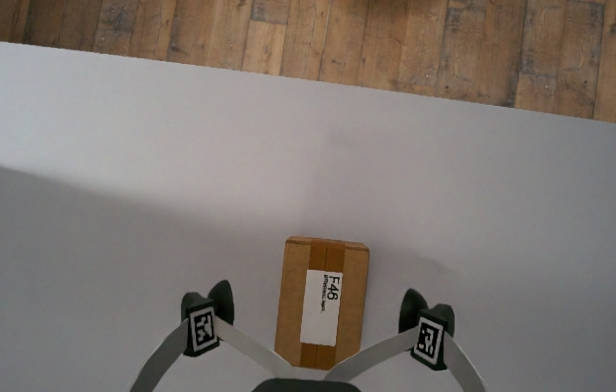

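Call:
execute_actions(actions=[{"r2": {"joints": {"lift_m": 1.043, "wrist_roll_rad": 0.11}}}], cameras=["r2_wrist_camera"])

Call:
execute_actions(actions=[{"r2": {"joints": {"gripper_m": 0.003}}}], cameras=["r2_wrist_camera"])

Scene clock: 212.40 s.
r1.base_odometry: x=-1.001 y=+0.745 heading=+1.036 (m, m, rad; r1's odometry frame)
r1.turned_by_wheels: +0.000 (rad since the last result)
r1.turned_by_imu: +0.000 (rad since the last result)
r1.base_tilt: forward=+0.7 right=-0.3 (deg)
r1.lidar_m: 0.83 1.00 1.40 2.19 2.35 0.66 0.58 0.66 2.59 2.51 1.37 0.91
r1.base_status: not commanded
r1.joint_positions: lift_m=+1.120 arm_m=+0.021 wrist_yaw_rad=+0.000 wrist_pitch_rad=+1.570 wrist_roll_rad=+0.000 gripper_m=+0.090
r1.joint_status: not commanded
r1.motor_effort: lift_m=+25(24) arm_m=-7(7) wrist_yaw_rad=+1(1) wrist_pitch_rad=+0(1) wrist_roll_rad=+0(0) gripper_m=-1(2) wheel_0=+1(1) wheel_1=+2(2) wheel_2=+0(0) (%)
r1.hand_pose: x=+0.1923 y=-0.0874 z=+1.0094 quat_wxyz=(+0.707, +0.000, +0.707, +0.000) (m; r1's base frame)
r1.wrist_depth_mm: 1205 1229 1205 1182 1205 1182 1160 / 1255 1229 1205 1205 1182 1182 1182 / 1229 1229 1229 1229 1182 1182 1182 / 1255 1229 1229 1205 1205 1182 1182 / 1255 1255 1042 1008 1229 1205 1182 / 1255 1281 1025 1025 1229 1205 1205 / 1255 1281 1255 - 1229 1229 1205
r2.base_odometry: x=+0.079 y=-0.814 heading=-0.957 (m, m, rad; r2's odometry frame)
r2.turned_by_wheels: +0.000 (rad since the last result)
r2.turned_by_imu: +0.000 (rad since the last result)
r2.base_tilt: forward=-1.2 right=+0.0 (deg)
r2.lidar_m: 0.45 0.50 0.94 2.45 2.64 3.81 3.78 2.98 2.32 1.55 0.75 0.46
r2.base_status: not commanded
r2.joint_positions: lift_m=+1.043 arm_m=+0.479 wrist_yaw_rad=+0.000 wrist_pitch_rad=+1.570 wrist_roll_rad=+0.110 gripper_m=+0.090
r2.joint_status: all done
r2.motor_effort: lift_m=+15(18) arm_m=+7(7) wrist_yaw_rad=-3(3) wrist_pitch_rad=+0(0) wrist_roll_rad=+0(1) gripper_m=-1(2) wheel_0=+2(3) wheel_1=+1(1) wheel_2=+1(1) (%)
r2.hand_pose: x=+0.6499 y=-0.0874 z=+0.9329 quat_wxyz=(+0.706, +0.039, +0.706, -0.039) (m; r2's base frame)
r2.wrist_depth_mm: 1182 1182 1182 1160 1160 1160 1138 / 270 266 264 262 260 258 255 / 268 266 264 260 257 257 255 / 267 266 263 259 257 254 253 / 266 263 260 212 256 253 253 / 262 260 223 207 213 252 250 / 260 259 256 206 204 249 248
pictures: r2_wrist_camera
Images, in order (width x height): r2_wrist_camera 616x392.

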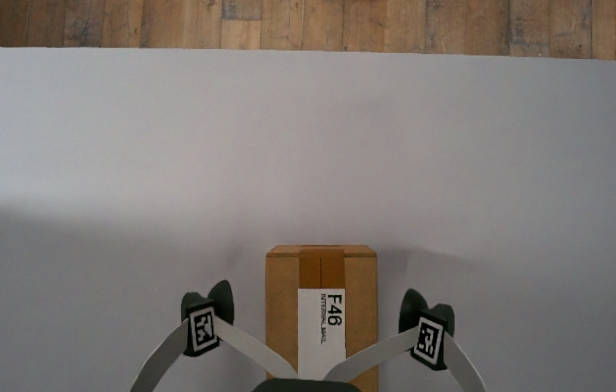

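Scene clock: 214.07 s.
r1.base_odometry: x=-1.001 y=+0.745 heading=+1.036 (m, m, rad; r1's odometry frame)
r1.turned_by_wheels: +0.000 (rad since the last result)
r1.turned_by_imu: +0.000 (rad since the last result)
r1.base_tilt: forward=+0.7 right=-0.3 (deg)
r1.lidar_m: 0.85 1.00 1.40 2.23 2.33 0.65 0.62 0.68 2.59 2.49 1.37 0.90
r1.base_status: not commanded
r1.joint_positions: lift_m=+1.120 arm_m=+0.021 wrist_yaw_rad=+0.000 wrist_pitch_rad=+1.570 wrist_roll_rad=+0.000 gripper_m=+0.090
r1.joint_status: not commanded
r1.motor_effort: lift_m=+24(24) arm_m=-7(7) wrist_yaw_rad=+1(1) wrist_pitch_rad=-1(1) wrist_roll_rad=+0(0) gripper_m=+0(1) wheel_0=+0(1) wheel_1=+1(2) wheel_2=+0(0) (%)
r1.hand_pose: x=+0.1923 y=-0.0874 z=+1.0094 quat_wxyz=(+0.707, +0.000, +0.707, +0.000) (m; r1's base frame)
r1.wrist_depth_mm: 1229 1229 1182 1182 1182 1182 1160 / 1255 1205 1205 1229 1182 1182 1182 / 1229 1229 1229 1229 1205 1182 1160 / 1255 1229 1229 1205 1205 1205 1205 / 1281 1229 1042 1008 1205 1229 1205 / 1281 1255 1025 1008 1205 1229 1255 / 1281 1255 1281 - 1255 1205 1229
r2.base_odometry: x=+0.079 y=-0.814 heading=-0.957 (m, m, rad; r2's odometry frame)
r2.turned_by_wheels: +0.000 (rad since the last result)
r2.turned_by_imu: +0.000 (rad since the last result)
r2.base_tilt: forward=-1.2 right=+0.0 (deg)
r2.lidar_m: 0.46 0.50 0.95 2.45 2.64 3.81 3.80 2.96 2.31 1.53 0.75 0.46
r2.base_status: not commanded
r2.joint_positions: lift_m=+1.043 arm_m=+0.479 wrist_yaw_rad=+0.000 wrist_pitch_rad=+1.570 wrist_roll_rad=+0.110 gripper_m=+0.004
r2.joint_status: all done
r2.motor_effort: lift_m=+16(16) arm_m=+8(8) wrist_yaw_rad=-2(2) wrist_pitch_rad=+3(1) wrist_roll_rad=+3(3) gripper_m=-29(24) wheel_0=+2(2) wheel_1=+1(1) wheel_2=+1(1) (%)
r2.hand_pose: x=+0.6499 y=-0.0874 z=+0.9329 quat_wxyz=(+0.706, +0.039, +0.706, -0.039) (m; r2's base frame)
r2.wrist_depth_mm: 1182 1182 1205 1182 1160 1160 1160 / 271 267 265 262 260 257 255 / 267 266 264 260 258 255 255 / 267 264 262 259 257 254 253 / 265 263 259 208 255 252 251 / 264 262 207 190 202 252 250 / 260 167 190 189 189 172 248
pictures: r2_wrist_camera
Images, in order (width x height): r2_wrist_camera 616x392.

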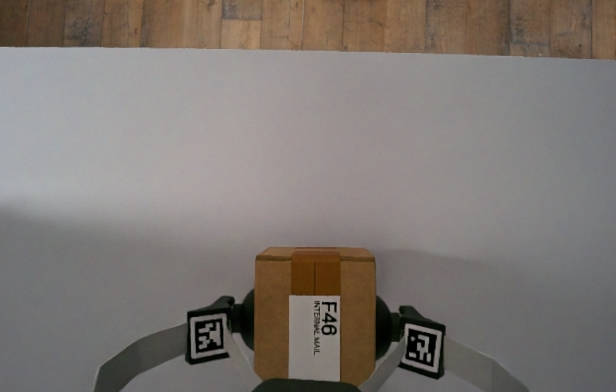

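Call:
execute_actions(actions=[{"r2": {"joints": {"lift_m": 1.105, "wrist_roll_rad": 0.0}, "pace": "fast"}}], cameras=[])

Call:
execute_actions(actions=[{"r2": {"base": {"translate_m": -1.5}, "joints": {"arm_m": 0.02}, "pace": "fast"}}], cameras=["r2_wrist_camera"])

Call:
execute_actions(actions=[{"r2": {"base": {"rotate_rad": 2.825}, "joints": {"lift_m": 0.96}, "pace": "fast"}}], cameras=["r2_head_camera", "r2_wrist_camera"])

Scene clock: 217.50 s.
r1.base_odometry: x=-1.001 y=+0.745 heading=+1.036 (m, m, rad; r1's odometry frame)
r1.turned_by_wheels: +0.000 (rad since the last result)
r1.turned_by_imu: +0.000 (rad since the last result)
r1.base_tilt: forward=+0.7 right=-0.2 (deg)
r1.lidar_m: 0.84 1.01 1.40 2.20 2.32 0.67 0.62 0.68 2.61 2.49 1.39 0.90
r1.base_status: not commanded
r1.joint_positions: lift_m=+1.120 arm_m=+0.021 wrist_yaw_rad=+0.000 wrist_pitch_rad=+1.570 wrist_roll_rad=+0.000 gripper_m=+0.090
r1.joint_status: not commanded
r1.motor_effort: lift_m=+25(24) arm_m=-7(7) wrist_yaw_rad=+1(0) wrist_pitch_rad=+0(1) wrist_roll_rad=+0(0) gripper_m=+1(0) wheel_0=+1(1) wheel_1=+1(2) wheel_2=+0(0) (%)
r1.hand_pose: x=+0.1923 y=-0.0874 z=+1.0094 quat_wxyz=(+0.707, +0.000, +0.707, +0.000) (m; r1's base frame)
r1.wrist_depth_mm: 1229 1229 1205 1205 1182 1182 1160 / 1205 1229 1205 1229 1205 1205 1182 / 1255 1229 1205 1205 1205 1205 1182 / 1281 1229 1229 1205 1205 1205 1182 / 1255 1229 1025 1025 1229 1205 1229 / 1281 1255 1025 1025 1255 1205 1229 / 1281 1281 1281 - 1229 1205 1229
r2.base_odometry: x=+0.079 y=-0.814 heading=-0.957 (m, m, rad; r2's odometry frame)
r2.turned_by_wheels: +0.000 (rad since the last result)
r2.turned_by_imu: +0.001 (rad since the last result)
r2.base_tilt: forward=-1.2 right=+0.0 (deg)
r2.lidar_m: 0.46 0.50 0.95 2.44 2.62 3.81 3.76 2.98 2.31 1.54 0.75 0.46
r2.base_status: not commanded
r2.joint_positions: lift_m=+1.105 arm_m=+0.479 wrist_yaw_rad=+0.000 wrist_pitch_rad=+1.570 wrist_roll_rad=+0.000 gripper_m=+0.004
r2.joint_status: all done
r2.motor_effort: lift_m=+20(21) arm_m=+8(7) wrist_yaw_rad=-2(2) wrist_pitch_rad=+1(2) wrist_roll_rad=-1(2) gripper_m=-28(27) wheel_0=+2(2) wheel_1=+2(1) wheel_2=+1(1) (%)
r2.hand_pose: x=+0.6499 y=-0.0874 z=+0.9945 quat_wxyz=(+0.707, +0.000, +0.707, +0.000) (m; r2's base frame)
r2.wrist_depth_mm: 1255 1281 1255 1229 1229 1205 1205 / 334 332 329 325 1229 1182 1205 / 330 329 324 324 320 315 314 / 330 327 322 322 317 315 310 / 329 324 322 208 315 314 310 / 327 324 206 191 202 312 310 / 324 167 191 190 188 172 307
pictures: none
No camera images: the call's "cameras" was empty. Leave "cameras" out to get every camera's image.

Scene clock: 223.57 s.
r1.base_odometry: x=-1.001 y=+0.745 heading=+1.036 (m, m, rad; r1's odometry frame)
r1.turned_by_wheels: +0.000 (rad since the last result)
r1.turned_by_imu: +0.000 (rad since the last result)
r1.base_tilt: forward=+0.7 right=-0.3 (deg)
r1.lidar_m: 0.84 1.02 1.40 2.21 2.35 0.66 0.62 0.67 2.61 2.50 1.35 0.89
r1.base_status: not commanded
r1.joint_positions: lift_m=+1.120 arm_m=+0.021 wrist_yaw_rad=+0.000 wrist_pitch_rad=+1.570 wrist_roll_rad=+0.000 gripper_m=+0.090
r1.joint_status: not commanded
r1.motor_effort: lift_m=+24(24) arm_m=-7(7) wrist_yaw_rad=+1(1) wrist_pitch_rad=-1(0) wrist_roll_rad=+0(0) gripper_m=+2(1) wheel_0=+1(1) wheel_1=+2(1) wheel_2=+0(0) (%)
r1.hand_pose: x=+0.1923 y=-0.0874 z=+1.0094 quat_wxyz=(+0.707, +0.000, +0.707, +0.000) (m; r1's base frame)
r1.wrist_depth_mm: 1229 1205 1205 1160 1182 1160 1160 / 1229 1255 1229 1205 1205 1182 1160 / 1255 1229 1229 1205 1182 1205 1182 / 1255 1255 1229 1205 1205 1205 1205 / 1255 1255 1025 1042 1229 1229 1205 / 1255 1255 1025 1025 1229 1205 1229 / 1281 1281 1281 - 1229 1229 1205
r2.base_odometry: x=-0.785 y=+0.412 heading=-0.957 (m, m, rad; r2's odometry frame)
r2.turned_by_wheels: +0.000 (rad since the last result)
r2.turned_by_imu: +0.003 (rad since the last result)
r2.base_tilt: forward=-1.2 right=+0.0 (deg)
r2.lidar_m: 1.95 2.22 2.66 2.61 2.82 1.84 1.82 2.45 2.18 2.11 2.31 2.10
r2.base_status: done
r2.joint_positions: lift_m=+1.105 arm_m=+0.021 wrist_yaw_rad=+0.000 wrist_pitch_rad=+1.570 wrist_roll_rad=+0.000 gripper_m=+0.004
r2.joint_status: all done
r2.motor_effort: lift_m=+20(20) arm_m=-7(7) wrist_yaw_rad=-1(3) wrist_pitch_rad=+1(0) wrist_roll_rad=-1(1) gripper_m=-30(28) wheel_0=-3(3) wheel_1=-2(6) wheel_2=+0(13) (%)
r2.hand_pose: x=+0.1923 y=-0.0874 z=+0.9946 quat_wxyz=(+0.707, +0.000, +0.707, +0.000) (m; r2's base frame)
r2.wrist_depth_mm: 1255 1255 1229 1229 1229 1182 1182 / 1255 1255 1255 1229 1255 1205 1160 / 1255 1205 1229 1229 1205 1205 1205 / 1255 1229 1205 1205 1205 1229 1160 / 1255 1205 1205 208 1229 1205 1182 / 1229 1205 206 191 202 1160 1160 / 1205 167 191 189 188 172 1138
pictures: r2_wrist_camera
Images, in order (width x height): r2_wrist_camera 616x392.

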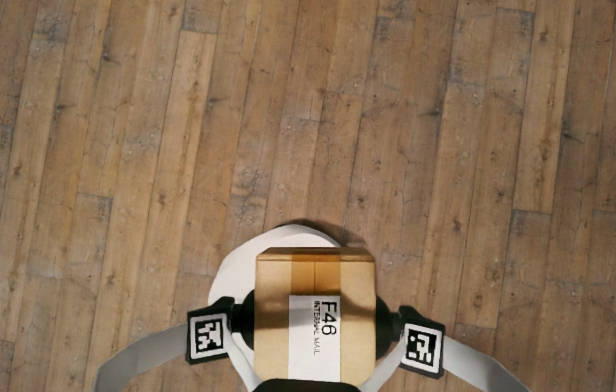

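Scene clock: 227.07 s.
r1.base_odometry: x=-1.001 y=+0.745 heading=+1.036 (m, m, rad; r1's odometry frame)
r1.turned_by_wheels: +0.000 (rad since the last result)
r1.turned_by_imu: +0.000 (rad since the last result)
r1.base_tilt: forward=+0.7 right=-0.3 (deg)
r1.lidar_m: 0.83 1.02 1.41 2.21 2.34 0.66 0.61 0.66 2.59 2.52 1.37 0.89
r1.base_status: not commanded
r1.joint_positions: lift_m=+1.120 arm_m=+0.021 wrist_yaw_rad=+0.000 wrist_pitch_rad=+1.570 wrist_roll_rad=+0.000 gripper_m=+0.090
r1.joint_status: not commanded
r1.motor_effort: lift_m=+24(24) arm_m=-7(7) wrist_yaw_rad=+1(1) wrist_pitch_rad=+0(0) wrist_roll_rad=+0(0) gripper_m=+0(1) wheel_0=+1(1) wheel_1=+2(2) wheel_2=+0(0) (%)
r1.hand_pose: x=+0.1923 y=-0.0874 z=+1.0094 quat_wxyz=(+0.707, +0.000, +0.707, +0.000) (m; r1's base frame)
r1.wrist_depth_mm: 1205 1205 1205 1182 1182 1182 1160 / 1229 1229 1205 1205 1182 1182 1182 / 1229 1229 1205 1205 1205 1205 1182 / 1255 1229 1229 1205 1229 1205 1205 / 1255 1229 1042 1025 1229 1205 1182 / 1281 1255 1025 1025 1229 1205 1205 / 1308 1281 1255 - 1255 1229 1205
r2.base_odometry: x=-0.785 y=+0.412 heading=+1.867 (m, m, rad; r2's odometry frame)
r2.turned_by_wheels: +2.825 (rad since the last result)
r2.turned_by_imu: +2.878 (rad since the last result)
r2.base_tilt: forward=-1.3 right=+0.0 (deg)
r2.lidar_m: 1.80 1.81 2.40 2.15 2.14 2.29 2.05 1.95 2.46 2.62 2.61 2.53
r2.base_status: done
r2.joint_positions: lift_m=+0.960 arm_m=+0.021 wrist_yaw_rad=+0.000 wrist_pitch_rad=+1.570 wrist_roll_rad=+0.000 gripper_m=+0.004
r2.joint_status: all done
r2.motor_effort: lift_m=+18(19) arm_m=-7(7) wrist_yaw_rad=-2(1) wrist_pitch_rad=+0(1) wrist_roll_rad=+0(2) gripper_m=-27(24) wheel_0=-3(8) wheel_1=-1(6) wheel_2=-2(4) (%)
r2.hand_pose: x=+0.1924 y=-0.0874 z=+0.8497 quat_wxyz=(+0.707, +0.000, +0.707, +0.000) (m; r2's base frame)
r2.wrist_depth_mm: 1118 1118 1078 1098 1078 1060 1060 / 1118 1098 1078 1078 1060 1060 1042 / 1118 1098 1098 1060 1042 1060 1042 / 1098 1078 1060 1078 1042 1042 1042 / 1078 1078 1060 208 1042 1060 1025 / 1078 1078 206 190 202 1042 1042 / 1078 167 191 189 189 172 1025
pictures: r2_head_camera, r2_wrist_camera
Images, in order (width x height): r2_head_camera 420x560, r2_wrist_camera 616x392.

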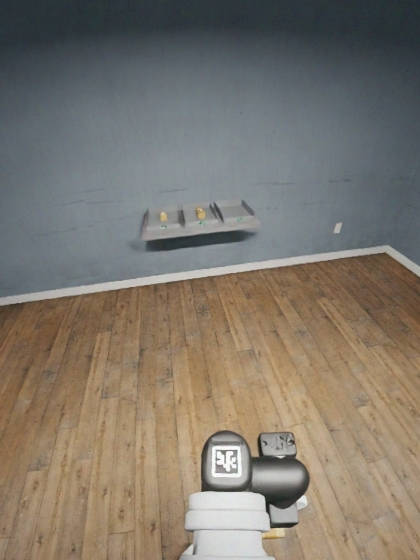

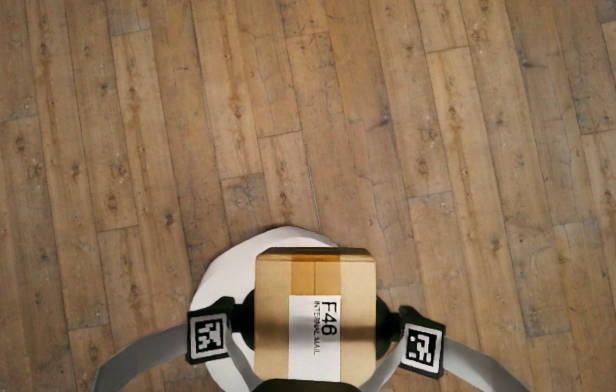

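Call:
execute_actions(actions=[{"r2": {"base": {"translate_m": 1.45}, "joints": {"arm_m": 0.5, "wrist_roll_rad": 0.17}, "pace": "fast"}}], cameras=["r2_head_camera", "r2_wrist_camera"])

Scene clock: 232.77 s.
r1.base_odometry: x=-1.001 y=+0.745 heading=+1.036 (m, m, rad; r1's odometry frame)
r1.turned_by_wheels: +0.000 (rad since the last result)
r1.turned_by_imu: +0.000 (rad since the last result)
r1.base_tilt: forward=+0.6 right=-0.3 (deg)
r1.lidar_m: 0.85 1.03 1.41 2.21 2.31 0.66 0.62 0.66 2.62 2.50 1.33 0.90
r1.base_status: not commanded
r1.joint_positions: lift_m=+1.120 arm_m=+0.021 wrist_yaw_rad=+0.000 wrist_pitch_rad=+1.570 wrist_roll_rad=+0.000 gripper_m=+0.090
r1.joint_status: not commanded
r1.motor_effort: lift_m=+24(24) arm_m=-7(7) wrist_yaw_rad=+2(1) wrist_pitch_rad=-1(1) wrist_roll_rad=+0(0) gripper_m=-3(1) wheel_0=+0(0) wheel_1=+2(1) wheel_2=+0(0) (%)
r1.hand_pose: x=+0.1923 y=-0.0874 z=+1.0094 quat_wxyz=(+0.707, +0.000, +0.707, +0.000) (m; r1's base frame)
r1.wrist_depth_mm: 1229 1205 1205 1182 1182 1182 1182 / 1229 1229 1205 1205 1205 1182 1182 / 1255 1229 1205 1229 1205 1205 1182 / 1255 1255 1229 1229 1205 1182 1205 / 1281 1255 1025 1025 1205 1205 1182 / 1281 1255 1025 1025 1229 1229 1229 / 1281 1255 1229 - 1255 1229 1229
r2.base_odometry: x=-1.209 y=+1.799 heading=+1.868 (m, m, rad; r2's odometry frame)
r2.turned_by_wheels: +0.000 (rad since the last result)
r2.turned_by_imu: +0.001 (rad since the last result)
r2.base_tilt: forward=-1.2 right=-0.1 (deg)
r2.lidar_m: 0.37 0.37 0.46 1.89 2.46 2.93 3.49 3.49 2.60 2.32 1.55 0.41
r2.base_status: done
r2.joint_positions: lift_m=+0.960 arm_m=+0.499 wrist_yaw_rad=+0.000 wrist_pitch_rad=+1.570 wrist_roll_rad=+0.170 gripper_m=+0.004
r2.joint_status: all done
r2.motor_effort: lift_m=+18(18) arm_m=+7(8) wrist_yaw_rad=-2(0) wrist_pitch_rad=+1(3) wrist_roll_rad=+1(3) gripper_m=-27(29) wheel_0=+0(8) wheel_1=-1(7) wheel_2=+2(11) (%)
r2.hand_pose: x=+0.6699 y=-0.0874 z=+0.8497 quat_wxyz=(+0.705, +0.060, +0.704, -0.060) (m; r2's base frame)
r2.wrist_depth_mm: 227 256 291 296 282 488 661 / 285 298 293 314 314 759 1042 / 307 303 315 312 309 307 1060 / 293 314 314 312 307 306 1042 / 291 300 312 208 307 304 1042 / 315 283 207 190 203 303 1008 / 312 167 191 189 188 171 290
pictures: r2_head_camera, r2_wrist_camera
Images, in order (width x height): r2_head_camera 420x560, r2_wrist_camera 616x392.

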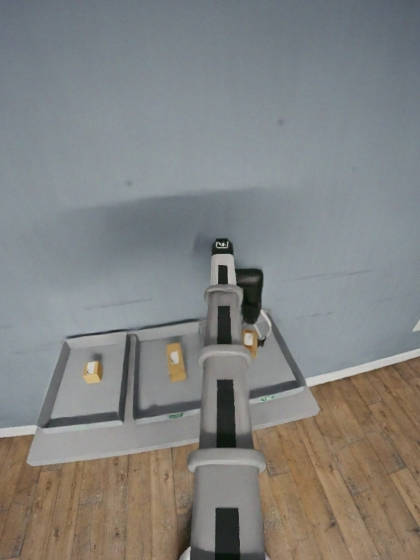

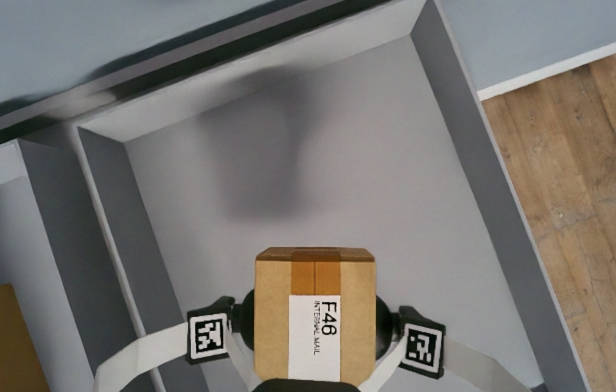

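Call:
execute_actions(actions=[{"r2": {"joints": {"lift_m": 0.908, "wrist_roll_rad": -0.17}}}], cameras=["r2_wrist_camera"])

Scene clock: 234.33 s.
r1.base_odometry: x=-1.001 y=+0.745 heading=+1.036 (m, m, rad; r1's odometry frame)
r1.turned_by_wheels: +0.000 (rad since the last result)
r1.turned_by_imu: +0.000 (rad since the last result)
r1.base_tilt: forward=+0.7 right=-0.3 (deg)
r1.lidar_m: 0.83 1.02 1.40 2.19 2.32 0.64 0.62 0.65 2.60 2.50 1.38 0.88
r1.base_status: not commanded
r1.joint_positions: lift_m=+1.120 arm_m=+0.021 wrist_yaw_rad=+0.000 wrist_pitch_rad=+1.570 wrist_roll_rad=+0.000 gripper_m=+0.090
r1.joint_status: not commanded
r1.motor_effort: lift_m=+24(24) arm_m=-7(7) wrist_yaw_rad=+1(1) wrist_pitch_rad=+1(1) wrist_roll_rad=+0(1) gripper_m=+0(2) wheel_0=+1(1) wheel_1=+2(1) wheel_2=+0(0) (%)
r1.hand_pose: x=+0.1923 y=-0.0874 z=+1.0094 quat_wxyz=(+0.707, +0.000, +0.707, +0.000) (m; r1's base frame)
r1.wrist_depth_mm: 1229 1182 1205 1182 1182 1182 1182 / 1229 1229 1205 1229 1182 1182 1182 / 1255 1229 1229 1205 1205 1205 1182 / 1255 1229 1229 1229 1229 1182 1182 / 1255 1255 1025 1025 1229 1205 1205 / 1308 1255 1025 1025 1229 1205 1205 / 1255 1255 1281 - 1229 1229 1205
r2.base_odometry: x=-1.209 y=+1.799 heading=+1.868 (m, m, rad; r2's odometry frame)
r2.turned_by_wheels: +0.000 (rad since the last result)
r2.turned_by_imu: +0.000 (rad since the last result)
r2.base_tilt: forward=-1.2 right=+0.0 (deg)
r2.lidar_m: 0.37 0.38 0.47 1.89 2.46 2.93 3.48 3.50 2.61 2.32 1.55 0.44
r2.base_status: not commanded
r2.joint_positions: lift_m=+0.908 arm_m=+0.499 wrist_yaw_rad=+0.000 wrist_pitch_rad=+1.570 wrist_roll_rad=-0.170 gripper_m=+0.004
r2.joint_status: all done
r2.motor_effort: lift_m=+16(18) arm_m=+7(7) wrist_yaw_rad=-2(3) wrist_pitch_rad=+1(1) wrist_roll_rad=+0(3) gripper_m=-27(27) wheel_0=+0(0) wheel_1=-1(1) wheel_2=+2(2) (%)
r2.hand_pose: x=+0.6699 y=-0.0874 z=+0.7979 quat_wxyz=(+0.705, -0.060, +0.704, +0.060) (m; r2's base frame)
r2.wrist_depth_mm: 246 233 234 224 224 224 211 / 235 251 266 264 259 257 224 / 233 252 263 259 260 256 233 / 235 250 263 259 257 255 227 / 231 248 259 208 255 254 228 / 232 246 207 190 203 251 228 / 230 168 191 189 189 172 228
pictures: r2_wrist_camera
Images, in order (width x height): r2_wrist_camera 616x392.

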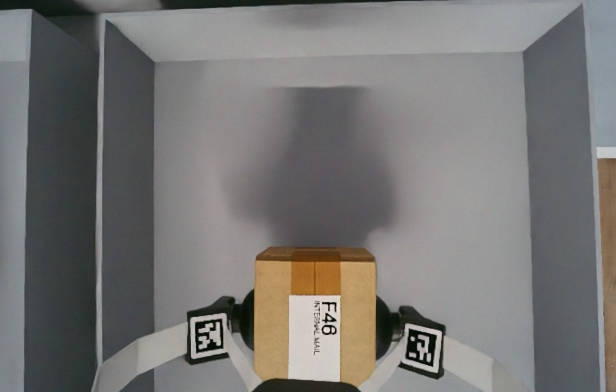

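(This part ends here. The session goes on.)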